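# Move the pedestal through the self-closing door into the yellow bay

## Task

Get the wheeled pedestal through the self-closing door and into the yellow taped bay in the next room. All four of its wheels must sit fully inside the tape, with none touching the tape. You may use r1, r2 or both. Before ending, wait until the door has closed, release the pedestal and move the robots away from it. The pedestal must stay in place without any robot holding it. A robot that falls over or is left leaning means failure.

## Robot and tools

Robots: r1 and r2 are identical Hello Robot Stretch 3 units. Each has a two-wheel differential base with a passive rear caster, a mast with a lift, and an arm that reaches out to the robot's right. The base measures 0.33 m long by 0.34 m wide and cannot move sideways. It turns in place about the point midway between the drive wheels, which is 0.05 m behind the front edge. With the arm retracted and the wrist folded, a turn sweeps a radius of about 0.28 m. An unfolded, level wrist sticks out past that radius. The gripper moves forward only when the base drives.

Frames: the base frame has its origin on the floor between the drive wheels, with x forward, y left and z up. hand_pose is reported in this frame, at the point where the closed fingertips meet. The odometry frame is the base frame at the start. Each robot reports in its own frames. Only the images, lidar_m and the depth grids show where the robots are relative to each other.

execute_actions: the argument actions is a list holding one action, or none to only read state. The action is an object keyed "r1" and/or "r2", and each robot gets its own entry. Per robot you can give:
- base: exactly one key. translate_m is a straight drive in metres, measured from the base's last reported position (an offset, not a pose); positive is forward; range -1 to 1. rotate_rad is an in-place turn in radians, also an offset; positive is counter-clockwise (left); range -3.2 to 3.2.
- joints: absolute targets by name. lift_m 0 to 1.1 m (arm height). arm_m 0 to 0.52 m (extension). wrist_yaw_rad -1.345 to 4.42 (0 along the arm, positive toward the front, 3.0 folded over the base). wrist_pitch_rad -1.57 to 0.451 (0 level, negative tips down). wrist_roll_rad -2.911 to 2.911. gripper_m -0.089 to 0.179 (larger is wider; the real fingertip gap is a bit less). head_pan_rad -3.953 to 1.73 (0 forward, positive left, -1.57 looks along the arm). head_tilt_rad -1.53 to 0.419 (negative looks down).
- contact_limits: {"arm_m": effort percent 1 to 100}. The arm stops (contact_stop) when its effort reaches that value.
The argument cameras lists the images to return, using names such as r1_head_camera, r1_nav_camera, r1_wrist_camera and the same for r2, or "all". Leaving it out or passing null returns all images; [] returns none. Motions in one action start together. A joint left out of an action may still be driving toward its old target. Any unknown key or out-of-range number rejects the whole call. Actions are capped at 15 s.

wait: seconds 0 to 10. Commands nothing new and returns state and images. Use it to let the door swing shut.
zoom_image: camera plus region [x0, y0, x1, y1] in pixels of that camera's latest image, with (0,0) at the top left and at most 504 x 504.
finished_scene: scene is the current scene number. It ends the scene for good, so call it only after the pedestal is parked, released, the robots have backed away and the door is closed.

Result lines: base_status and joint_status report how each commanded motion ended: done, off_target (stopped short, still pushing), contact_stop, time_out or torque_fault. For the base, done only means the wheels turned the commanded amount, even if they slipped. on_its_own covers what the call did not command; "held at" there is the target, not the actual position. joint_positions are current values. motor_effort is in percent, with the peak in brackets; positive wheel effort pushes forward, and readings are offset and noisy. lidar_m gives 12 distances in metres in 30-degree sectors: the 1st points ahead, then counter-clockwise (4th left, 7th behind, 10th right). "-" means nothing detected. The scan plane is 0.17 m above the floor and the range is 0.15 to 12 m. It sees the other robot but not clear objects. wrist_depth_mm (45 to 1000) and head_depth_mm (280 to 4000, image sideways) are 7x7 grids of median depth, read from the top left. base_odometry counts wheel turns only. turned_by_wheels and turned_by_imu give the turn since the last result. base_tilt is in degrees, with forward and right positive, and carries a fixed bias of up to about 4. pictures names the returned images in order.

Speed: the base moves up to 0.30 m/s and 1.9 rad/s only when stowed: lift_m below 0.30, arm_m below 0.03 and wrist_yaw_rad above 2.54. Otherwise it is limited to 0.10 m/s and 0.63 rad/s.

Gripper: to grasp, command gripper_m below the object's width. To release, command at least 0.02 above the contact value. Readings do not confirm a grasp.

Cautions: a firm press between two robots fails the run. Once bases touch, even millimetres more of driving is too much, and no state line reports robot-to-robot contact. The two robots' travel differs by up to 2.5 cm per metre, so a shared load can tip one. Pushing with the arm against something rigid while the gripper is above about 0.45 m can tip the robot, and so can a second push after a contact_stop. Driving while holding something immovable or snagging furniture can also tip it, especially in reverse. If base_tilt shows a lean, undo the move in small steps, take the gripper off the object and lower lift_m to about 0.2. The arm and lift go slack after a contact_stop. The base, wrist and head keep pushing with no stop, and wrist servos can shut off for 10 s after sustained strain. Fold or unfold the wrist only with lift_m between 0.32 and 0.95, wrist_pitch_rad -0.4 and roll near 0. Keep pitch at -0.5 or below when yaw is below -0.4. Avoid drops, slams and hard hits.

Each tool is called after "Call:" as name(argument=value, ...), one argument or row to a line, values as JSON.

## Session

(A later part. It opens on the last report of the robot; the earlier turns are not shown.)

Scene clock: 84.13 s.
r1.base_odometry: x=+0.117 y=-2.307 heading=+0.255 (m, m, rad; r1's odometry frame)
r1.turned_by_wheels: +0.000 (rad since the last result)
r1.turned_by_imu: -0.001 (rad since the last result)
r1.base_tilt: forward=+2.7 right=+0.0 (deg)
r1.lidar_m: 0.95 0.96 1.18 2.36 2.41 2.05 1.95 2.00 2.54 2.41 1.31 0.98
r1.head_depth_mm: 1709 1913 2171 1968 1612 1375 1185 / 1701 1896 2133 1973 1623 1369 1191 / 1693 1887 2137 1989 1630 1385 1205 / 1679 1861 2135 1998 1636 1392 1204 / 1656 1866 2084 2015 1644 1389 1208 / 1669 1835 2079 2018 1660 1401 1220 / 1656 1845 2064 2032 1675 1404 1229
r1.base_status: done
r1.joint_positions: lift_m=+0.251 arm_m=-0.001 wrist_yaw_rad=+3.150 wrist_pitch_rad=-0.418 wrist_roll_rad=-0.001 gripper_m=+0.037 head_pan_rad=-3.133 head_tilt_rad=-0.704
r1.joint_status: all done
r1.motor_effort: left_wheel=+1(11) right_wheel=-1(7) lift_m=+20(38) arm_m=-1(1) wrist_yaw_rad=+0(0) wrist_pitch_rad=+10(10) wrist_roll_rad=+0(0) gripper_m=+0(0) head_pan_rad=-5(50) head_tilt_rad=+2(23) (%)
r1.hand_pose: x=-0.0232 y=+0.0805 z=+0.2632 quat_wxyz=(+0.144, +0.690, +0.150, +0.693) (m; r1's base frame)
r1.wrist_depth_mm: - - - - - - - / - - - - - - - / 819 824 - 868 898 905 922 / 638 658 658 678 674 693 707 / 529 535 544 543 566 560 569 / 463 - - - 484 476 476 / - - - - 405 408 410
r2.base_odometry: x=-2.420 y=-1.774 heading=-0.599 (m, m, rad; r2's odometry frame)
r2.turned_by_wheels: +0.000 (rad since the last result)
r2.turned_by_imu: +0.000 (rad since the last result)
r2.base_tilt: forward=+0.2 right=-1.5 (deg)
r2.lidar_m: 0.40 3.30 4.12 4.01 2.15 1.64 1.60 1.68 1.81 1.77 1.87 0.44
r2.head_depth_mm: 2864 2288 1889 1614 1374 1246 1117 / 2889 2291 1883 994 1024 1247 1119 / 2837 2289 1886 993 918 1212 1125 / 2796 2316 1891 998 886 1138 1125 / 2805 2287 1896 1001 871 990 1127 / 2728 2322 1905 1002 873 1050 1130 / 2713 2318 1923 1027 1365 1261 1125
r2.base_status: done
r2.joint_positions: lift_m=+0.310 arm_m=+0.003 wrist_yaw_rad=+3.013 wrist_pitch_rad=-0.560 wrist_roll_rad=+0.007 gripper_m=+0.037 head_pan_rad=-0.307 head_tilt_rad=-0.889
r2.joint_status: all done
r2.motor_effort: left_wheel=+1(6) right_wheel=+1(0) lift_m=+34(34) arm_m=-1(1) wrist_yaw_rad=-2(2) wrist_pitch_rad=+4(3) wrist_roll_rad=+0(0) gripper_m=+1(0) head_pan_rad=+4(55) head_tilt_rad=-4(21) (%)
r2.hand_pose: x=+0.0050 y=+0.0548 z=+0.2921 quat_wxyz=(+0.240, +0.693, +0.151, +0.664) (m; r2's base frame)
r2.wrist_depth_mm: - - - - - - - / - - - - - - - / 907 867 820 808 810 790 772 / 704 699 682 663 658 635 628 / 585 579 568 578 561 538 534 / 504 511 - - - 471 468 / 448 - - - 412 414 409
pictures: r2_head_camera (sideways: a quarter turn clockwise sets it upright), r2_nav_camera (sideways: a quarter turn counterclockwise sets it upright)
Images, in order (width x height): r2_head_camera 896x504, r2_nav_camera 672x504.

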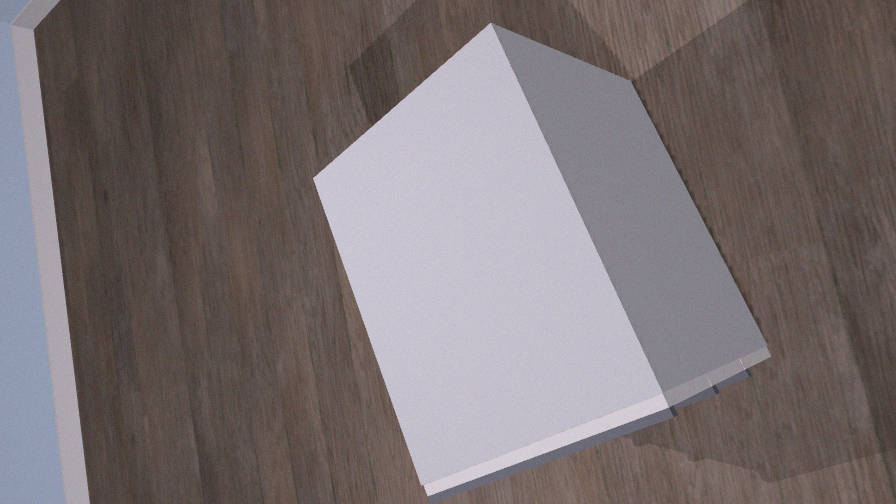

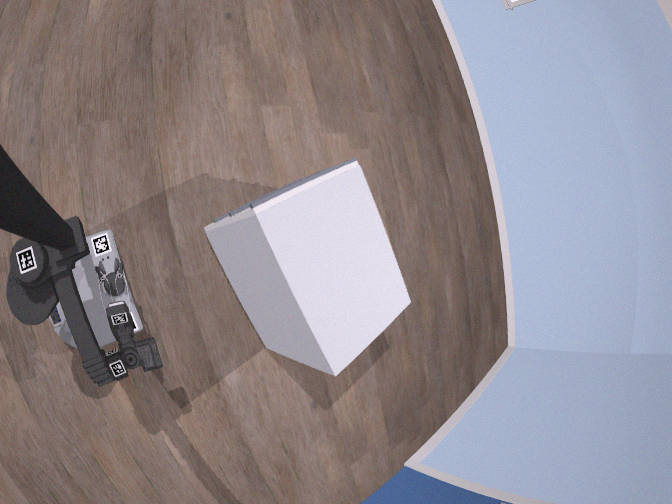

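Call:
execute_actions(
  actions=[
    {"r1":{"base":{"rotate_rad":2.91}},"r2":{"base":{"rotate_rad":-1.6},"joints":{"lift_m":0.25,"head_pan_rad":0}}},
  ],
  cameras=["r1_head_camera","r1_nav_camera"],
)

Call:
execute_actions(
  actions=[
    {"r1":{"base":{"translate_m":-0.55}},"r2":{"base":{"translate_m":0.25}}},
  ],
  cameras=["r1_nav_camera"],
)

Call:
execute_actions(
  actions=[
    {"r1":{"base":{"translate_m":-0.3},"joints":{"lift_m":0.31}},"r2":{"base":{"rotate_rad":1.6}}},
  ],
  cameras=["r1_nav_camera","r2_head_camera"],
)

Scene clock: 87.73 s.
r1.base_odometry: x=+0.117 y=-2.307 heading=-3.119 (m, m, rad; r1's odometry frame)
r1.turned_by_wheels: +2.910 (rad since the last result)
r1.turned_by_imu: +2.904 (rad since the last result)
r1.base_tilt: forward=+2.7 right=+0.1 (deg)
r1.lidar_m: 1.95 1.95 2.20 2.41 1.91 1.04 0.96 0.95 0.97 1.62 2.35 2.32
r1.head_depth_mm: 859 964 1103 1286 1503 1377 1193 / 834 931 1055 1220 1455 1382 1193 / 879 972 1104 1259 1469 1382 1199 / 851 948 1072 1228 1426 1386 1209 / 827 915 1028 1172 1364 1388 1206 / 801 888 990 1124 1295 1399 1216 / 780 859 957 1073 1242 1377 1217
r1.base_status: done
r1.joint_positions: lift_m=+0.251 arm_m=-0.001 wrist_yaw_rad=+3.150 wrist_pitch_rad=-0.418 wrist_roll_rad=-0.001 gripper_m=+0.037 head_pan_rad=-3.133 head_tilt_rad=-0.704
r1.joint_status: not commanded
r1.motor_effort: left_wheel=-3(10) right_wheel=+2(9) lift_m=+20(20) arm_m=-1(1) wrist_yaw_rad=-1(0) wrist_pitch_rad=+10(10) wrist_roll_rad=+0(0) gripper_m=+0(0) head_pan_rad=-4(4) head_tilt_rad=+1(2) (%)
r1.hand_pose: x=-0.0232 y=+0.0804 z=+0.2632 quat_wxyz=(+0.144, +0.690, +0.150, +0.693) (m; r1's base frame)
r1.wrist_depth_mm: - - - - - - - / - - - - - - - / 818 831 - 860 871 898 914 / 640 649 653 672 679 695 701 / 526 538 551 544 562 560 572 / 459 - - - 483 471 477 / - - - - 404 409 412
r2.base_odometry: x=-2.420 y=-1.774 heading=-2.199 (m, m, rad; r2's odometry frame)
r2.turned_by_wheels: -1.600 (rad since the last result)
r2.turned_by_imu: -1.567 (rad since the last result)
r2.base_tilt: forward=+0.2 right=-1.6 (deg)
r2.lidar_m: 1.77 1.87 0.45 0.40 3.28 4.12 4.02 2.19 1.64 1.60 1.68 1.82
r2.head_depth_mm: 1592 1839 1880 1607 1406 1246 1121 / 1604 1844 1895 1613 1412 1254 1124 / 1620 1863 1898 1616 1410 1258 1121 / 1620 1872 1902 1626 1411 1252 1124 / 1619 1877 1908 1630 1408 1257 1127 / 1633 1893 1888 1627 1417 1262 1127 / 1634 1893 1919 1631 1419 1260 1131
r2.base_status: done
r2.joint_positions: lift_m=+0.250 arm_m=+0.003 wrist_yaw_rad=+3.012 wrist_pitch_rad=-0.560 wrist_roll_rad=+0.007 gripper_m=+0.037 head_pan_rad=-0.007 head_tilt_rad=-0.889
r2.joint_status: all done
r2.motor_effort: left_wheel=+2(9) right_wheel=-1(5) lift_m=+28(28) arm_m=-2(2) wrist_yaw_rad=-1(1) wrist_pitch_rad=+4(4) wrist_roll_rad=+0(0) gripper_m=+0(0) head_pan_rad=+4(32) head_tilt_rad=-3(3) (%)
r2.hand_pose: x=+0.0051 y=+0.0548 z=+0.2324 quat_wxyz=(+0.240, +0.693, +0.151, +0.663) (m; r2's base frame)
r2.wrist_depth_mm: - - 409 429 473 529 - / - 940 452 477 535 597 846 / 766 733 503 533 596 649 657 / 601 583 567 573 563 559 543 / 501 515 - - 493 469 464 / - - - - - 404 396 / - - - - 358 353 352
pictures: r1_head_camera (sideways: a quarter turn clockwise sets it upright), r1_nav_camera (sideways: a quarter turn counterclockwise sets it upright)
Images, in order (width x height): r1_head_camera 896x504, r1_nav_camera 672x504.

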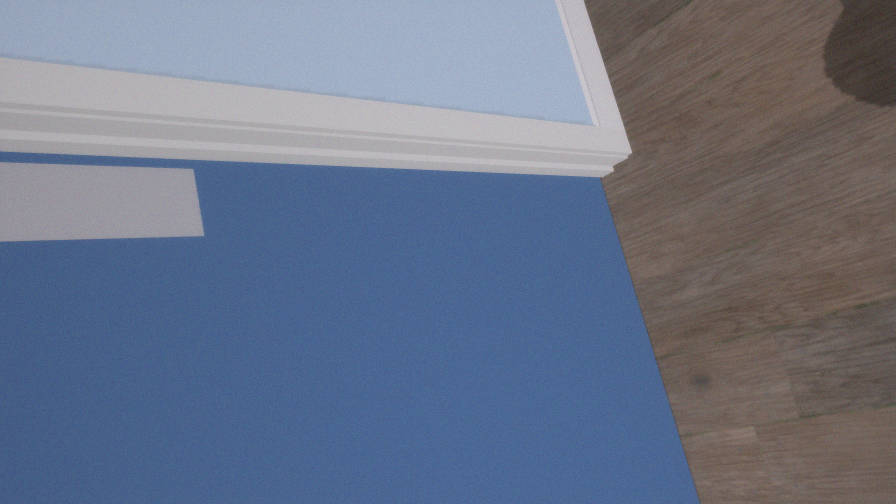

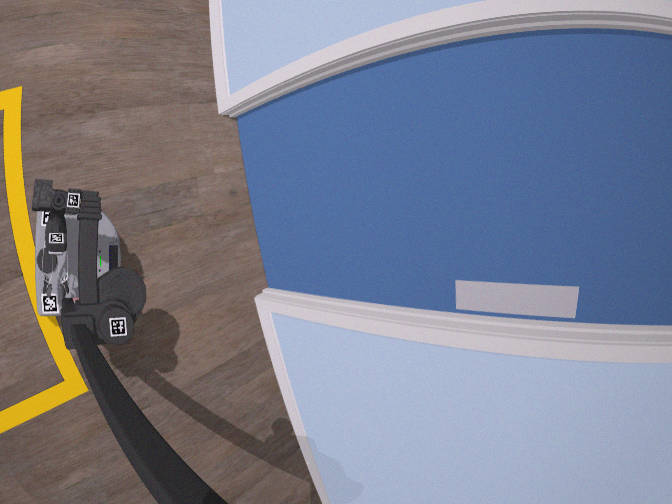

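Scene clock: 91.13 s.
r1.base_odometry: x=+0.667 y=-2.295 heading=-3.119 (m, m, rad; r1's odometry frame)
r1.turned_by_wheels: +0.000 (rad since the last result)
r1.turned_by_imu: -0.001 (rad since the last result)
r1.base_tilt: forward=+2.7 right=+0.1 (deg)
r1.lidar_m: 2.47 2.47 2.67 2.24 0.78 0.45 0.43 0.43 0.49 0.67 2.53 2.85
r1.head_depth_mm: 400 440 486 533 607 718 985 / 393 440 502 581 678 795 967 / 381 425 481 556 657 799 1026 / 369 412 464 531 622 750 946 / 358 397 446 509 591 708 875 / 348 384 430 487 564 665 814 / 338 373 415 468 537 631 762
r1.base_status: done
r1.joint_positions: lift_m=+0.251 arm_m=-0.001 wrist_yaw_rad=+3.150 wrist_pitch_rad=-0.418 wrist_roll_rad=-0.001 gripper_m=+0.037 head_pan_rad=-3.133 head_tilt_rad=-0.704
r1.joint_status: not commanded
r1.motor_effort: left_wheel=-3(12) right_wheel=+2(5) lift_m=+20(20) arm_m=-1(1) wrist_yaw_rad=-2(1) wrist_pitch_rad=+9(9) wrist_roll_rad=+0(0) gripper_m=+0(0) head_pan_rad=-3(4) head_tilt_rad=+1(1) (%)
r1.hand_pose: x=-0.0232 y=+0.0804 z=+0.2632 quat_wxyz=(+0.144, +0.690, +0.150, +0.693) (m; r1's base frame)
r1.wrist_depth_mm: 689 - - - - - - / 660 - - - - - - / 610 831 - 858 893 905 908 / 573 653 652 668 682 695 706 / 510 534 554 547 567 566 564 / 466 - - - 488 471 478 / - - - - 402 408 411
r2.base_odometry: x=-2.567 y=-1.976 heading=-2.199 (m, m, rad; r2's odometry frame)
r2.turned_by_wheels: +0.000 (rad since the last result)
r2.turned_by_imu: +0.002 (rad since the last result)
r2.base_tilt: forward=+0.2 right=-1.5 (deg)
r2.lidar_m: 1.53 1.61 0.50 0.45 0.45 4.39 4.26 2.19 1.65 1.61 1.70 1.57
r2.head_depth_mm: 1375 1577 1801 1608 1406 1255 1117 / 1375 1593 1799 1608 1410 1247 1125 / 1380 1600 1798 1610 1410 1252 1123 / 1393 1598 1822 1616 1414 1262 1123 / 1393 1607 1822 1628 1415 1256 1127 / 1399 1624 1826 1624 1414 1255 1129 / 1416 1626 1837 1633 1421 1262 1129
r2.base_status: done
r2.joint_positions: lift_m=+0.250 arm_m=+0.003 wrist_yaw_rad=+3.012 wrist_pitch_rad=-0.560 wrist_roll_rad=+0.007 gripper_m=+0.037 head_pan_rad=-0.007 head_tilt_rad=-0.890
r2.joint_status: not commanded
r2.motor_effort: left_wheel=+2(9) right_wheel=-1(5) lift_m=+28(27) arm_m=-2(1) wrist_yaw_rad=-2(2) wrist_pitch_rad=+4(4) wrist_roll_rad=+0(0) gripper_m=+1(0) head_pan_rad=+3(3) head_tilt_rad=-3(4) (%)
r2.hand_pose: x=+0.0052 y=+0.0548 z=+0.2324 quat_wxyz=(+0.240, +0.693, +0.150, +0.663) (m; r2's base frame)
r2.wrist_depth_mm: 380 - 443 480 545 - - / 416 440 492 526 801 863 861 / 691 476 548 593 660 687 668 / 605 554 589 579 564 553 544 / 498 520 - - 490 464 462 / - - - - - 403 399 / - - - - 356 356 352
pictures: r1_nav_camera (sideways: a quarter turn counterclockwise sets it upright)
Images, in order (width x height): r1_nav_camera 672x504.

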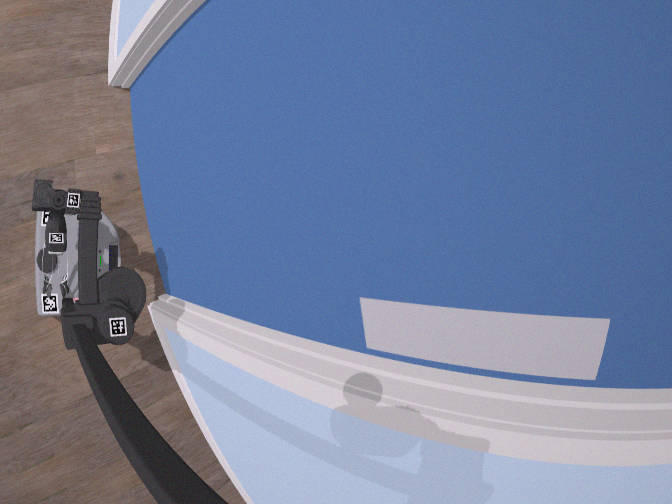

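Scene clock: 94.20 s.
r1.base_odometry: x=+0.966 y=-2.288 heading=-3.119 (m, m, rad; r1's odometry frame)
r1.turned_by_wheels: +0.000 (rad since the last result)
r1.turned_by_imu: -0.014 (rad since the last result)
r1.base_tilt: forward=+2.7 right=+0.1 (deg)
r1.lidar_m: 2.75 2.74 2.62 2.17 0.24 0.25 0.27 0.27 0.28 0.39 2.60 2.90
r1.head_depth_mm: 287 316 2345 1906 1621 1370 533 / - 294 333 388 472 1292 1173 / - 285 310 358 423 519 664 / - - 294 332 390 467 583 / - - 286 312 360 424 518 / - - - 295 334 390 467 / - - - 287 312 359 424
r1.base_status: translate_m off_target (by the wheels' count: -0.2995 of -0.3000)
r1.joint_positions: lift_m=+0.310 arm_m=-0.001 wrist_yaw_rad=+3.151 wrist_pitch_rad=-0.418 wrist_roll_rad=-0.001 gripper_m=+0.037 head_pan_rad=-3.134 head_tilt_rad=-0.700
r1.joint_status: all done
r1.on_its_own: left_wheel is at rest, and its effort (-62) is outside its rest range (-18 to +18); right_wheel is at rest, and its effort (-56) is outside its rest range (-18 to +18)
r1.motor_effort: left_wheel=-62(83) right_wheel=-56(68) lift_m=+47(57) arm_m=-1(1) wrist_yaw_rad=-1(0) wrist_pitch_rad=+9(10) wrist_roll_rad=+0(0) gripper_m=+0(0) head_pan_rad=-3(4) head_tilt_rad=+0(0) (%)
r1.hand_pose: x=-0.0233 y=+0.0805 z=+0.3222 quat_wxyz=(+0.144, +0.690, +0.150, +0.693) (m; r1's base frame)
r1.wrist_depth_mm: 194 213 - - - - - / 205 227 - - - - - / 218 246 - - - - - / 237 267 563 779 791 800 819 / 264 290 498 633 652 656 657 / 308 315 - 550 557 545 552 / 448 - - - 463 468 477
r2.base_odometry: x=-2.567 y=-1.976 heading=-0.599 (m, m, rad; r2's odometry frame)
r2.turned_by_wheels: +1.600 (rad since the last result)
r2.turned_by_imu: +1.569 (rad since the last result)
r2.base_tilt: forward=+0.2 right=-1.6 (deg)
r2.lidar_m: 0.45 0.45 4.36 4.27 2.16 1.65 1.61 1.70 1.56 1.53 1.59 0.49
r2.head_depth_mm: 2710 2272 1879 1611 1407 1246 1118 / 2723 2275 1892 1550 916 1228 1123 / 2742 2258 1890 996 902 1188 1120 / 2761 2310 1901 1000 903 1168 1125 / 2782 2315 1911 1000 886 1116 1127 / 2801 2311 1909 1001 877 1067 1127 / 2825 2339 1917 1002 873 1197 1129
r2.base_status: done
r2.joint_positions: lift_m=+0.250 arm_m=+0.003 wrist_yaw_rad=+3.012 wrist_pitch_rad=-0.560 wrist_roll_rad=+0.007 gripper_m=+0.037 head_pan_rad=-0.007 head_tilt_rad=-0.890
r2.joint_status: not commanded
r2.motor_effort: left_wheel=-2(5) right_wheel=+2(10) lift_m=+27(28) arm_m=-2(2) wrist_yaw_rad=-1(2) wrist_pitch_rad=+4(4) wrist_roll_rad=+0(0) gripper_m=+0(0) head_pan_rad=+3(3) head_tilt_rad=-3(3) (%)
r2.hand_pose: x=+0.0052 y=+0.0548 z=+0.2324 quat_wxyz=(+0.240, +0.693, +0.150, +0.663) (m; r2's base frame)
r2.wrist_depth_mm: - - - - - - - / - 931 945 929 910 879 430 / 775 744 728 721 707 679 443 / 606 598 591 576 568 551 463 / 508 510 - - 489 466 462 / - - - - - 407 399 / - - - - 357 357 351
pictures: r1_nav_camera (sideways: a quarter turn counterclockwise sets it upright), r2_head_camera (sideways: a quarter turn clockwise sets it upright)
Images, in order (width x height): r1_nav_camera 672x504, r2_head_camera 896x504.

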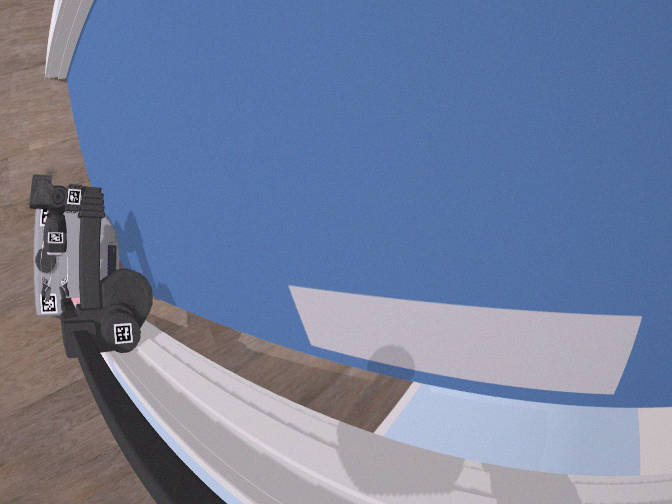

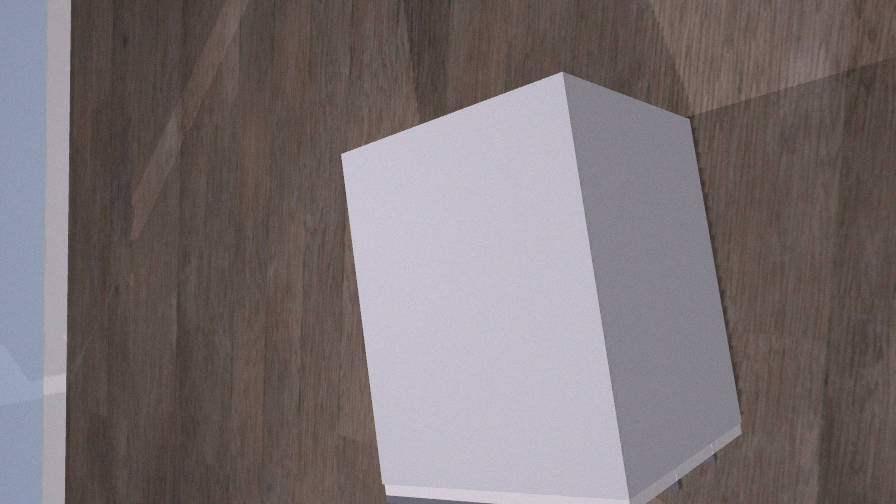

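Call:
execute_actions(
  actions=[
    {"r1":{"base":{"rotate_rad":0.2}},"r2":{"base":{"translate_m":0.3}}},
  ],
  cameras=[],
)

Call:
execute_actions(
  actions=[
    {"r1":{"base":{"translate_m":-0.4}},"r2":{"base":{"translate_m":0.4},"joints":{"lift_m":0.31}}},
  ],
  cameras=["r1_nav_camera","r2_head_camera"],
)

Scene clock: 97.40 s.
r1.base_odometry: x=+0.966 y=-2.288 heading=-2.919 (m, m, rad; r1's odometry frame)
r1.turned_by_wheels: +0.199 (rad since the last result)
r1.turned_by_imu: +0.198 (rad since the last result)
r1.base_tilt: forward=+2.7 right=+0.0 (deg)
r1.lidar_m: 2.74 2.77 2.35 0.68 0.25 0.26 0.27 0.27 0.31 0.52 2.63 2.97
r1.head_depth_mm: - - 309 360 432 549 1165 / - - 299 343 409 506 657 / - - 292 329 388 473 604 / - - 286 315 369 445 558 / - - - 302 351 420 519 / - - - 295 336 396 485 / - - - 289 320 376 454
r1.base_status: done
r1.joint_positions: lift_m=+0.310 arm_m=-0.001 wrist_yaw_rad=+3.151 wrist_pitch_rad=-0.418 wrist_roll_rad=-0.001 gripper_m=+0.037 head_pan_rad=-3.134 head_tilt_rad=-0.700
r1.joint_status: not commanded
r1.on_its_own: left_wheel is at rest, and its effort (-32) is outside its rest range (-18 to +18)
r1.motor_effort: left_wheel=-32(63) right_wheel=-2(46) lift_m=+47(47) arm_m=+0(1) wrist_yaw_rad=+0(1) wrist_pitch_rad=+9(9) wrist_roll_rad=+0(0) gripper_m=+0(0) head_pan_rad=-3(3) head_tilt_rad=+0(0) (%)
r1.hand_pose: x=-0.0233 y=+0.0805 z=+0.3222 quat_wxyz=(+0.144, +0.690, +0.150, +0.693) (m; r1's base frame)
r1.wrist_depth_mm: 210 219 - - - - - / 236 236 - - - - - / 268 258 - - - - - / 713 286 299 781 792 801 821 / 605 322 338 636 655 646 664 / 515 378 - 552 562 547 556 / 378 - - - 464 468 473
r2.base_odometry: x=-2.319 y=-2.145 heading=-0.599 (m, m, rad; r2's odometry frame)
r2.turned_by_wheels: +0.000 (rad since the last result)
r2.turned_by_imu: +0.002 (rad since the last result)
r2.base_tilt: forward=+0.2 right=-1.5 (deg)
r2.lidar_m: 0.15 0.15 0.19 4.23 2.56 1.95 1.91 2.01 1.58 1.53 0.27 0.17
r2.head_depth_mm: 2566 2272 1891 1601 1395 1247 1088 / 2566 2274 1887 1615 917 767 720 / 2585 2296 1909 1617 866 767 712 / 2601 2294 1897 1620 868 771 701 / 2614 2302 1890 1622 872 771 694 / 2650 2292 1913 1625 873 772 694 / 2646 2309 1900 1627 872 774 693
r2.base_status: done
r2.joint_positions: lift_m=+0.250 arm_m=+0.003 wrist_yaw_rad=+3.012 wrist_pitch_rad=-0.560 wrist_roll_rad=+0.007 gripper_m=+0.037 head_pan_rad=-0.007 head_tilt_rad=-0.890
r2.joint_status: not commanded
r2.motor_effort: left_wheel=-2(6) right_wheel=+2(6) lift_m=+28(28) arm_m=-2(2) wrist_yaw_rad=-1(1) wrist_pitch_rad=+4(4) wrist_roll_rad=+0(0) gripper_m=+0(0) head_pan_rad=+4(4) head_tilt_rad=-3(3) (%)
r2.hand_pose: x=+0.0052 y=+0.0548 z=+0.2324 quat_wxyz=(+0.240, +0.693, +0.150, +0.663) (m; r2's base frame)
r2.wrist_depth_mm: - - - - 295 199 151 / - 938 962 936 314 208 156 / 763 744 722 712 334 217 161 / 599 588 595 572 359 228 167 / 502 510 - - 357 239 173 / - - - - - 251 179 / - - - - 357 249 186
pictures: none
No camera images: the call's "cameras" was empty. Leave "cameras" out to get every camera's image.

Scene clock: 102.40 s.
r1.base_odometry: x=+1.356 y=-2.200 heading=-2.919 (m, m, rad; r1's odometry frame)
r1.turned_by_wheels: +0.000 (rad since the last result)
r1.turned_by_imu: +0.000 (rad since the last result)
r1.base_tilt: forward=+2.7 right=+0.0 (deg)
r1.lidar_m: 3.13 0.28 0.25 0.50 2.14 2.67 0.29 0.25 0.25 0.29 0.49 3.34
r1.head_depth_mm: - 3504 2509 1971 1613 1373 1193 / - 3511 2525 1982 1626 1379 1192 / - 3554 2556 2006 1624 1383 1198 / - 3606 2598 1645 1638 1386 1180 / - 3652 1561 367 405 467 552 / - - 289 315 351 402 465 / - - - 289 314 351 402
r1.base_status: done
r1.joint_positions: lift_m=+0.310 arm_m=-0.001 wrist_yaw_rad=+3.151 wrist_pitch_rad=-0.418 wrist_roll_rad=-0.001 gripper_m=+0.037 head_pan_rad=-3.134 head_tilt_rad=-0.700
r1.joint_status: not commanded
r1.motor_effort: left_wheel=-14(33) right_wheel=-9(27) lift_m=+47(47) arm_m=-1(1) wrist_yaw_rad=-1(0) wrist_pitch_rad=+9(9) wrist_roll_rad=+0(0) gripper_m=+0(0) head_pan_rad=-4(3) head_tilt_rad=+0(0) (%)
r1.hand_pose: x=-0.0233 y=+0.0805 z=+0.3222 quat_wxyz=(+0.144, +0.690, +0.150, +0.693) (m; r1's base frame)
r1.wrist_depth_mm: - - - - 539 317 214 / - - - - 550 318 231 / 955 980 - - 552 304 247 / 748 753 755 787 566 305 274 / 604 616 620 634 513 327 319 / 514 525 - 547 450 362 520 / 455 - - - 457 424 473
r2.base_odometry: x=-1.989 y=-2.371 heading=-0.599 (m, m, rad; r2's odometry frame)
r2.turned_by_wheels: +0.000 (rad since the last result)
r2.turned_by_imu: +0.051 (rad since the last result)
r2.base_tilt: forward=+0.2 right=-1.5 (deg)
r2.lidar_m: - - 0.15 0.20 2.95 2.32 2.29 2.03 1.51 0.22 0.15 -
r2.head_depth_mm: 2178 2264 1874 1604 1403 1226 698 / 2215 2268 1875 1620 866 766 689 / 2234 2265 1889 1604 868 768 690 / 2263 2268 1880 1621 865 767 690 / 2297 2292 1894 1612 869 769 693 / 2318 2283 1885 1622 869 771 692 / 2356 2294 1894 1627 872 774 695
r2.base_status: done
r2.joint_positions: lift_m=+0.310 arm_m=+0.003 wrist_yaw_rad=+3.008 wrist_pitch_rad=-0.561 wrist_roll_rad=+0.007 gripper_m=+0.037 head_pan_rad=-0.004 head_tilt_rad=-0.896
r2.joint_status: all done
r2.motor_effort: left_wheel=+7(72) right_wheel=+7(17) lift_m=+32(35) arm_m=-2(2) wrist_yaw_rad=+2(4) wrist_pitch_rad=+4(4) wrist_roll_rad=+0(0) gripper_m=+0(0) head_pan_rad=+2(3) head_tilt_rad=-1(3) (%)
r2.hand_pose: x=+0.0060 y=+0.0545 z=+0.2920 quat_wxyz=(+0.242, +0.693, +0.149, +0.663) (m; r2's base frame)
r2.wrist_depth_mm: - - - - 142 85 61 / - - - 983 149 88 62 / 866 859 831 756 156 90 64 / 707 696 681 624 164 93 65 / 581 580 563 550 156 96 67 / 509 507 - - - 99 68 / 452 - - - 194 96 70
pictures: r1_nav_camera (sideways: a quarter turn counterclockwise sets it upright), r2_head_camera (sideways: a quarter turn clockwise sets it upright)
Images, in order (width x height): r1_nav_camera 672x504, r2_head_camera 896x504.

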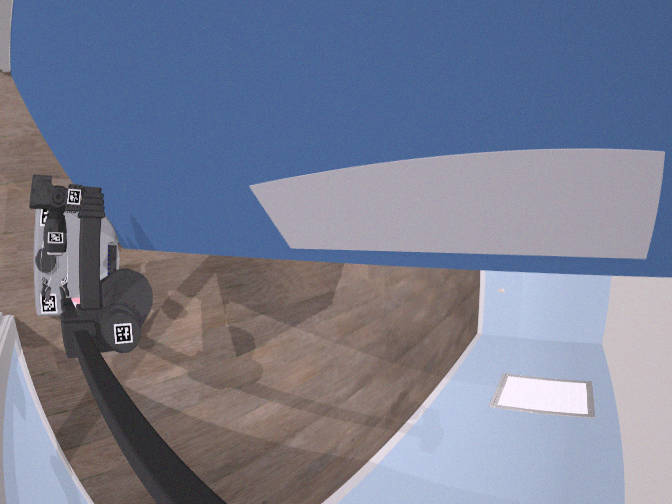

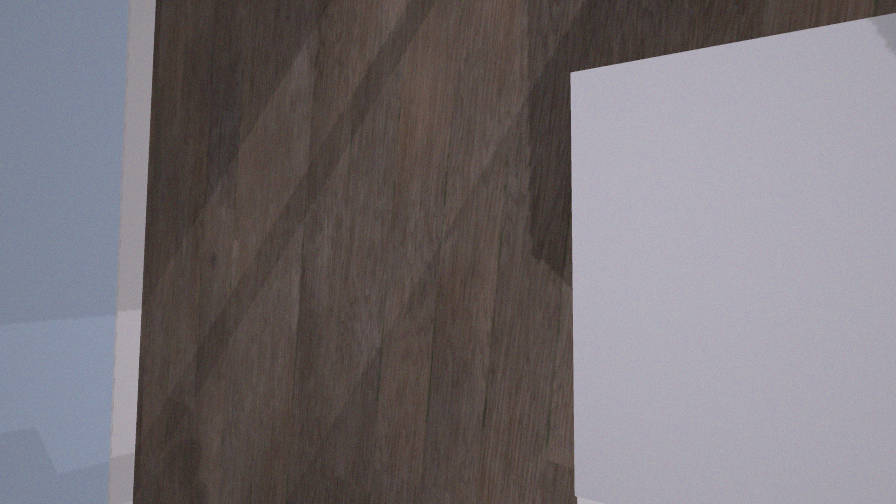

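Call:
execute_actions(
  actions=[
    {"r1":{"base":{"rotate_rad":0.45}},"r2":{"base":{"translate_m":-0.32},"joints":{"lift_m":0.25}}},
  ],
  cameras=[],
)

Call:
execute_actions(
  actions=[
    {"r1":{"base":{"translate_m":-0.35}},"r2":{"base":{"rotate_rad":1.0}}},
  ],
  cameras=["r1_nav_camera","r2_nav_camera"],
)

Scene clock: 105.73 s.
r1.base_odometry: x=+1.356 y=-2.200 heading=-2.470 (m, m, rad; r1's odometry frame)
r1.turned_by_wheels: +0.449 (rad since the last result)
r1.turned_by_imu: +0.445 (rad since the last result)
r1.base_tilt: forward=+2.7 right=+0.1 (deg)
r1.lidar_m: 0.29 0.25 0.42 2.12 2.52 0.34 0.27 0.27 0.29 0.45 3.16 3.12
r1.head_depth_mm: - 3162 1511 1429 1568 1374 1192 / - 286 312 364 446 1296 1176 / - - 297 340 402 493 630 / - - 289 321 375 453 567 / - - - 306 354 420 517 / - - - 294 333 391 474 / - - - 286 315 366 436
r1.base_status: done
r1.joint_positions: lift_m=+0.310 arm_m=-0.001 wrist_yaw_rad=+3.151 wrist_pitch_rad=-0.418 wrist_roll_rad=-0.001 gripper_m=+0.037 head_pan_rad=-3.134 head_tilt_rad=-0.700
r1.joint_status: not commanded
r1.on_its_own: left_wheel is at rest, and its effort (-26) is outside its rest range (-18 to +18)
r1.motor_effort: left_wheel=-26(30) right_wheel=+1(11) lift_m=+47(47) arm_m=-1(1) wrist_yaw_rad=-1(0) wrist_pitch_rad=+9(9) wrist_roll_rad=+0(0) gripper_m=+0(0) head_pan_rad=-3(3) head_tilt_rad=+0(0) (%)
r1.hand_pose: x=-0.0233 y=+0.0805 z=+0.3222 quat_wxyz=(+0.144, +0.690, +0.150, +0.693) (m; r1's base frame)
r1.wrist_depth_mm: - - - - - - 443 / - - - - - 936 411 / 954 964 - 999 - 794 386 / 748 754 761 782 788 662 362 / 608 618 625 638 660 587 341 / 515 524 - 546 556 511 302 / 455 - - - 468 450 285
r2.base_odometry: x=-2.253 y=-2.190 heading=-0.599 (m, m, rad; r2's odometry frame)
r2.turned_by_wheels: +0.000 (rad since the last result)
r2.turned_by_imu: -0.001 (rad since the last result)
r2.base_tilt: forward=+0.2 right=-1.5 (deg)
r2.lidar_m: 0.37 0.38 4.32 4.25 2.55 2.00 1.98 1.99 1.57 1.23 1.18 0.39
r2.head_depth_mm: 2460 2261 1872 1599 1401 1242 1122 / 2487 2261 1882 1009 864 957 1118 / 2502 2272 1888 991 863 952 1126 / 2573 2269 1898 990 867 957 1126 / 2594 2279 1891 992 868 955 1121 / 2577 2280 1898 998 870 950 1130 / 2591 2307 1893 1021 871 950 1133
r2.base_status: done
r2.joint_positions: lift_m=+0.250 arm_m=+0.003 wrist_yaw_rad=+3.009 wrist_pitch_rad=-0.561 wrist_roll_rad=+0.007 gripper_m=+0.037 head_pan_rad=-0.004 head_tilt_rad=-0.896
r2.joint_status: all done
r2.motor_effort: left_wheel=+0(6) right_wheel=+1(5) lift_m=+27(29) arm_m=-2(2) wrist_yaw_rad=+2(3) wrist_pitch_rad=+4(4) wrist_roll_rad=+0(0) gripper_m=+0(0) head_pan_rad=+2(1) head_tilt_rad=-1(2) (%)
r2.hand_pose: x=+0.0059 y=+0.0545 z=+0.2321 quat_wxyz=(+0.241, +0.693, +0.150, +0.663) (m; r2's base frame)
r2.wrist_depth_mm: - - - - - - 387 / - 958 946 925 905 870 392 / 767 734 724 692 683 668 399 / 601 587 582 570 562 554 408 / 505 511 - - 486 469 436 / - - - - - 403 394 / - - - - 357 353 350
pictures: none
No camera images: the call's "cameras" was empty. Leave "cameras" out to get every camera's image.

Scene clock: 110.23 s.
r1.base_odometry: x=+1.630 y=-1.982 heading=-2.470 (m, m, rad; r1's odometry frame)
r1.turned_by_wheels: +0.000 (rad since the last result)
r1.turned_by_imu: +0.000 (rad since the last result)
r1.base_tilt: forward=+2.7 right=+0.0 (deg)
r1.lidar_m: 0.58 0.60 1.14 2.23 2.65 0.88 0.87 0.25 0.25 0.29 0.50 3.47
r1.head_depth_mm: - 3445 2498 1227 1182 1338 1189 / - 3572 2544 1234 1217 1356 1194 / - 3593 2561 1885 1344 1388 1199 / - 3575 2583 2024 1633 1393 1213 / - 3598 2610 2010 1485 1398 1190 / - 3612 2634 1479 1395 403 464 / - 3347 2366 293 314 351 402
r1.base_status: done
r1.joint_positions: lift_m=+0.310 arm_m=-0.001 wrist_yaw_rad=+3.151 wrist_pitch_rad=-0.418 wrist_roll_rad=-0.001 gripper_m=+0.037 head_pan_rad=-3.134 head_tilt_rad=-0.700
r1.joint_status: not commanded
r1.motor_effort: left_wheel=-12(27) right_wheel=-4(19) lift_m=+47(47) arm_m=-1(1) wrist_yaw_rad=-2(1) wrist_pitch_rad=+9(9) wrist_roll_rad=+0(0) gripper_m=-1(0) head_pan_rad=-3(4) head_tilt_rad=+1(0) (%)
r1.hand_pose: x=-0.0233 y=+0.0805 z=+0.3222 quat_wxyz=(+0.144, +0.690, +0.150, +0.693) (m; r1's base frame)
r1.wrist_depth_mm: - - - - - - - / - - - - - - - / 937 977 - - - - 971 / 740 745 756 783 785 809 803 / 607 618 621 639 654 647 661 / 515 523 - 547 555 541 551 / 457 - - - 465 471 473
r2.base_odometry: x=-2.253 y=-2.190 heading=+0.401 (m, m, rad; r2's odometry frame)
r2.turned_by_wheels: +1.000 (rad since the last result)
r2.turned_by_imu: +0.982 (rad since the last result)
r2.base_tilt: forward=+0.2 right=-1.5 (deg)
r2.lidar_m: 0.50 4.23 2.67 2.03 2.00 2.09 1.59 0.96 0.87 0.39 0.37 0.38
r2.head_depth_mm: 2861 2256 1875 1605 864 805 977 / 2833 2247 1866 1606 882 991 1103 / 2858 2253 1871 1611 1406 1229 1121 / 2861 2256 1883 1607 1404 1248 1123 / 2885 2257 1892 1617 1408 1249 1124 / 2854 2290 1887 1630 1414 1253 1124 / 2886 2301 1889 1616 1417 1259 1122
r2.base_status: done
r2.joint_positions: lift_m=+0.250 arm_m=+0.003 wrist_yaw_rad=+3.009 wrist_pitch_rad=-0.561 wrist_roll_rad=+0.007 gripper_m=+0.037 head_pan_rad=-0.004 head_tilt_rad=-0.896
r2.joint_status: not commanded
r2.motor_effort: left_wheel=-2(8) right_wheel=+2(7) lift_m=+28(28) arm_m=-2(2) wrist_yaw_rad=+1(1) wrist_pitch_rad=+4(4) wrist_roll_rad=+0(0) gripper_m=+0(0) head_pan_rad=+2(1) head_tilt_rad=-1(1) (%)
r2.hand_pose: x=+0.0059 y=+0.0545 z=+0.2321 quat_wxyz=(+0.241, +0.693, +0.150, +0.663) (m; r2's base frame)
r2.wrist_depth_mm: - - - - - - - / - 967 972 918 911 873 850 / 752 729 725 707 697 666 667 / 602 596 572 578 562 555 542 / 508 517 - - 481 465 457 / - - - - - 406 400 / - - - - 361 356 353
pictures: r1_nav_camera (sideways: a quarter turn counterclockwise sets it upright), r2_nav_camera (sideways: a quarter turn counterclockwise sets it upright)
Images, in order (width x height): r1_nav_camera 672x504, r2_nav_camera 672x504.

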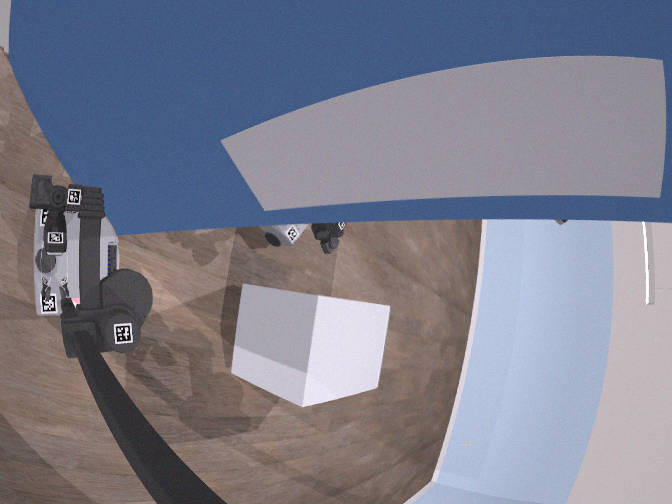

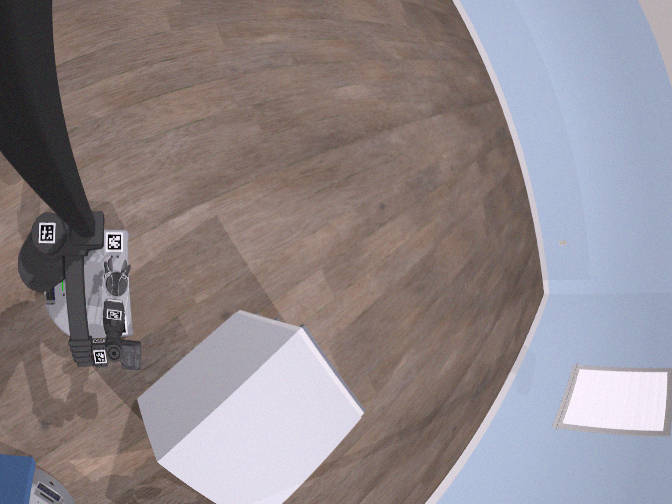

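Call:
execute_actions(
  actions=[
    {"r2":{"base":{"rotate_rad":0.35}}},
  ],
  cameras=[],
)

Call:
execute_actions(
  actions=[
    {"r2":{"base":{"translate_m":0.75}},"r1":{"base":{"rotate_rad":0.3}}},
  ],
  cameras=["r1_nav_camera","r2_nav_camera"],
)

Scene clock: 112.00 s.
r1.base_odometry: x=+1.630 y=-1.982 heading=-2.470 (m, m, rad; r1's odometry frame)
r1.turned_by_wheels: +0.000 (rad since the last result)
r1.turned_by_imu: +0.000 (rad since the last result)
r1.base_tilt: forward=+2.7 right=+0.0 (deg)
r1.lidar_m: 0.58 0.61 1.14 2.23 2.65 0.88 0.87 0.25 0.25 0.29 0.50 3.46
r1.head_depth_mm: - 3517 2521 1225 1187 1346 1192 / - 3473 2534 1224 1218 1357 1200 / - 3521 2537 1880 1343 1380 1203 / - 3608 2594 2009 1601 1388 1212 / - 3653 2595 2032 1453 1406 1190 / - 3697 2603 1466 1425 403 464 / - 3416 1242 293 313 351 402
r1.base_status: not commanded
r1.joint_positions: lift_m=+0.310 arm_m=-0.001 wrist_yaw_rad=+3.151 wrist_pitch_rad=-0.418 wrist_roll_rad=-0.001 gripper_m=+0.037 head_pan_rad=-3.134 head_tilt_rad=-0.700
r1.joint_status: not commanded
r1.motor_effort: left_wheel=-11(12) right_wheel=-5(4) lift_m=+48(47) arm_m=+0(1) wrist_yaw_rad=-1(2) wrist_pitch_rad=+9(9) wrist_roll_rad=+0(0) gripper_m=+0(0) head_pan_rad=-3(4) head_tilt_rad=+0(0) (%)
r1.hand_pose: x=-0.0233 y=+0.0805 z=+0.3222 quat_wxyz=(+0.144, +0.690, +0.150, +0.693) (m; r1's base frame)
r1.wrist_depth_mm: - - - - - - - / - - - - - - - / 942 966 - 995 - - 946 / 758 754 752 768 791 823 813 / 610 618 624 626 649 646 659 / 520 524 - 553 552 551 550 / 454 - - - 466 471 481
r2.base_odometry: x=-2.253 y=-2.190 heading=+0.751 (m, m, rad; r2's odometry frame)
r2.turned_by_wheels: +0.350 (rad since the last result)
r2.turned_by_imu: +0.343 (rad since the last result)
r2.base_tilt: forward=+0.2 right=-1.5 (deg)
r2.lidar_m: 4.21 3.21 2.14 1.98 2.00 1.67 1.20 0.87 0.42 0.37 0.37 0.43
r2.head_depth_mm: 2865 2252 1869 1609 1399 990 1075 / 2819 2255 1883 1607 1403 1239 1122 / 2865 2267 1877 1611 1400 1242 1123 / 2860 2264 1881 1611 1404 1249 1121 / 2884 2283 1887 1626 1411 1251 1128 / 2900 2278 1884 1623 1409 1252 1126 / 2906 2283 1894 1612 1416 1257 1130
r2.base_status: done
r2.joint_positions: lift_m=+0.250 arm_m=+0.003 wrist_yaw_rad=+3.009 wrist_pitch_rad=-0.561 wrist_roll_rad=+0.007 gripper_m=+0.037 head_pan_rad=-0.004 head_tilt_rad=-0.896
r2.joint_status: not commanded
r2.motor_effort: left_wheel=-2(8) right_wheel=+2(7) lift_m=+28(28) arm_m=-1(2) wrist_yaw_rad=+1(2) wrist_pitch_rad=+4(4) wrist_roll_rad=+0(0) gripper_m=+0(0) head_pan_rad=+2(2) head_tilt_rad=-2(1) (%)
r2.hand_pose: x=+0.0059 y=+0.0545 z=+0.2321 quat_wxyz=(+0.241, +0.693, +0.150, +0.663) (m; r2's base frame)
r2.wrist_depth_mm: - - - - - - - / - 974 955 930 893 880 841 / 740 751 732 705 695 688 660 / 611 594 583 582 566 555 542 / 505 510 - - 485 465 461 / - - - - - 403 400 / - - - - 358 356 353
pictures: none
No camera images: the call's "cameras" was empty. Leave "cameras" out to get every camera's image.

Scene clock: 116.20 s.
r1.base_odometry: x=+1.630 y=-1.982 heading=-2.171 (m, m, rad; r1's odometry frame)
r1.turned_by_wheels: +0.299 (rad since the last result)
r1.turned_by_imu: +0.298 (rad since the last result)
r1.base_tilt: forward=+2.7 right=+0.1 (deg)
r1.lidar_m: 0.58 0.81 2.22 2.36 0.92 0.87 0.27 0.27 0.28 0.38 3.51 3.45
r1.head_depth_mm: - 3327 1993 1855 1538 1315 1192 / - 3479 2369 1909 1636 1379 1195 / - 3518 2555 1992 1635 1387 1203 / - 3595 2500 1888 1520 492 615 / - - 285 312 360 426 519 / - - - 294 332 387 464 / - - - 285 309 357 421
r1.base_status: done
r1.joint_positions: lift_m=+0.310 arm_m=-0.001 wrist_yaw_rad=+3.151 wrist_pitch_rad=-0.418 wrist_roll_rad=-0.001 gripper_m=+0.037 head_pan_rad=-3.134 head_tilt_rad=-0.700
r1.joint_status: not commanded
r1.on_its_own: left_wheel is at rest, and its effort (-19) is outside its rest range (-18 to +18)
r1.motor_effort: left_wheel=-19(23) right_wheel=+2(7) lift_m=+47(47) arm_m=-1(1) wrist_yaw_rad=-1(2) wrist_pitch_rad=+9(9) wrist_roll_rad=+0(0) gripper_m=+0(1) head_pan_rad=-3(2) head_tilt_rad=-1(0) (%)
r1.hand_pose: x=-0.0233 y=+0.0805 z=+0.3222 quat_wxyz=(+0.144, +0.690, +0.150, +0.693) (m; r1's base frame)
r1.wrist_depth_mm: 721 - - - - - - / 742 - - - - - - / 777 948 - - - - - / 744 752 759 779 785 802 826 / 610 618 625 634 665 646 662 / 513 523 - 550 562 546 545 / 453 - - - 469 472 476
r2.base_odometry: x=-1.705 y=-1.679 heading=+0.750 (m, m, rad; r2's odometry frame)
r2.turned_by_wheels: +0.000 (rad since the last result)
r2.turned_by_imu: +0.005 (rad since the last result)
r2.base_tilt: forward=+0.2 right=-1.5 (deg)
r2.lidar_m: 3.50 3.36 2.24 2.07 2.10 2.47 1.61 0.44 0.46 2.68 2.71 3.39
r2.head_depth_mm: 2829 2260 1869 1600 1401 1242 1119 / 2831 2254 1864 1602 1399 1250 1118 / 2849 2256 1875 1613 1405 1247 1120 / 2856 2286 1888 1614 1404 1250 1125 / 2845 2266 1898 1618 1406 1253 1122 / 2879 2290 1895 1624 1414 1252 1126 / 2867 2291 1907 1621 1411 1252 1123
r2.base_status: done
r2.joint_positions: lift_m=+0.250 arm_m=+0.003 wrist_yaw_rad=+3.009 wrist_pitch_rad=-0.561 wrist_roll_rad=+0.007 gripper_m=+0.037 head_pan_rad=-0.004 head_tilt_rad=-0.896
r2.joint_status: not commanded
r2.motor_effort: left_wheel=-2(6) right_wheel=+2(6) lift_m=+28(28) arm_m=-2(2) wrist_yaw_rad=+1(1) wrist_pitch_rad=+4(4) wrist_roll_rad=+0(0) gripper_m=+0(0) head_pan_rad=+2(1) head_tilt_rad=-2(1) (%)
r2.hand_pose: x=+0.0059 y=+0.0545 z=+0.2321 quat_wxyz=(+0.241, +0.693, +0.150, +0.663) (m; r2's base frame)
r2.wrist_depth_mm: - - - - - - - / - 961 982 931 902 891 840 / 756 752 734 712 688 671 659 / 603 592 580 565 566 558 547 / 502 504 - - 486 462 457 / - - - - - 403 403 / - - - - 358 358 351
pictures: r1_nav_camera (sideways: a quarter turn counterclockwise sets it upright), r2_nav_camera (sideways: a quarter turn counterclockwise sets it upright)
Images, in order (width x height): r1_nav_camera 672x504, r2_nav_camera 672x504.

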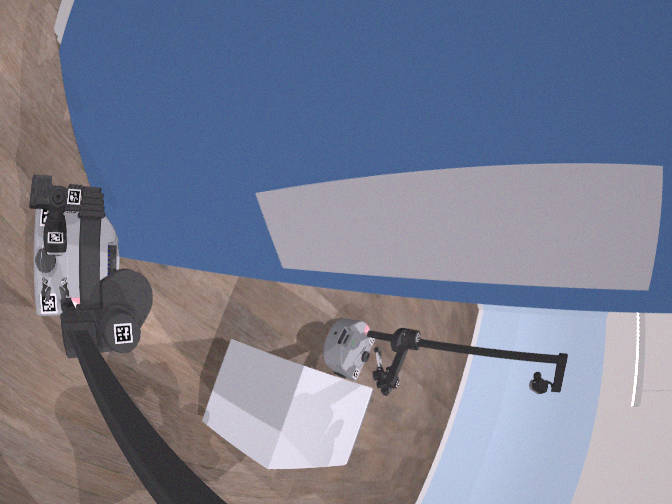

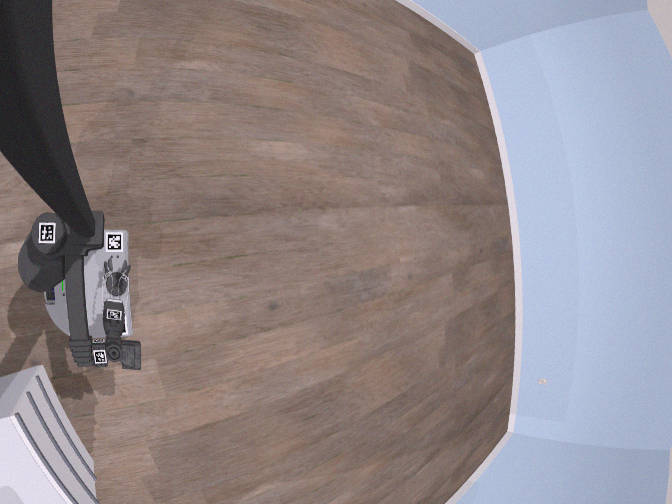

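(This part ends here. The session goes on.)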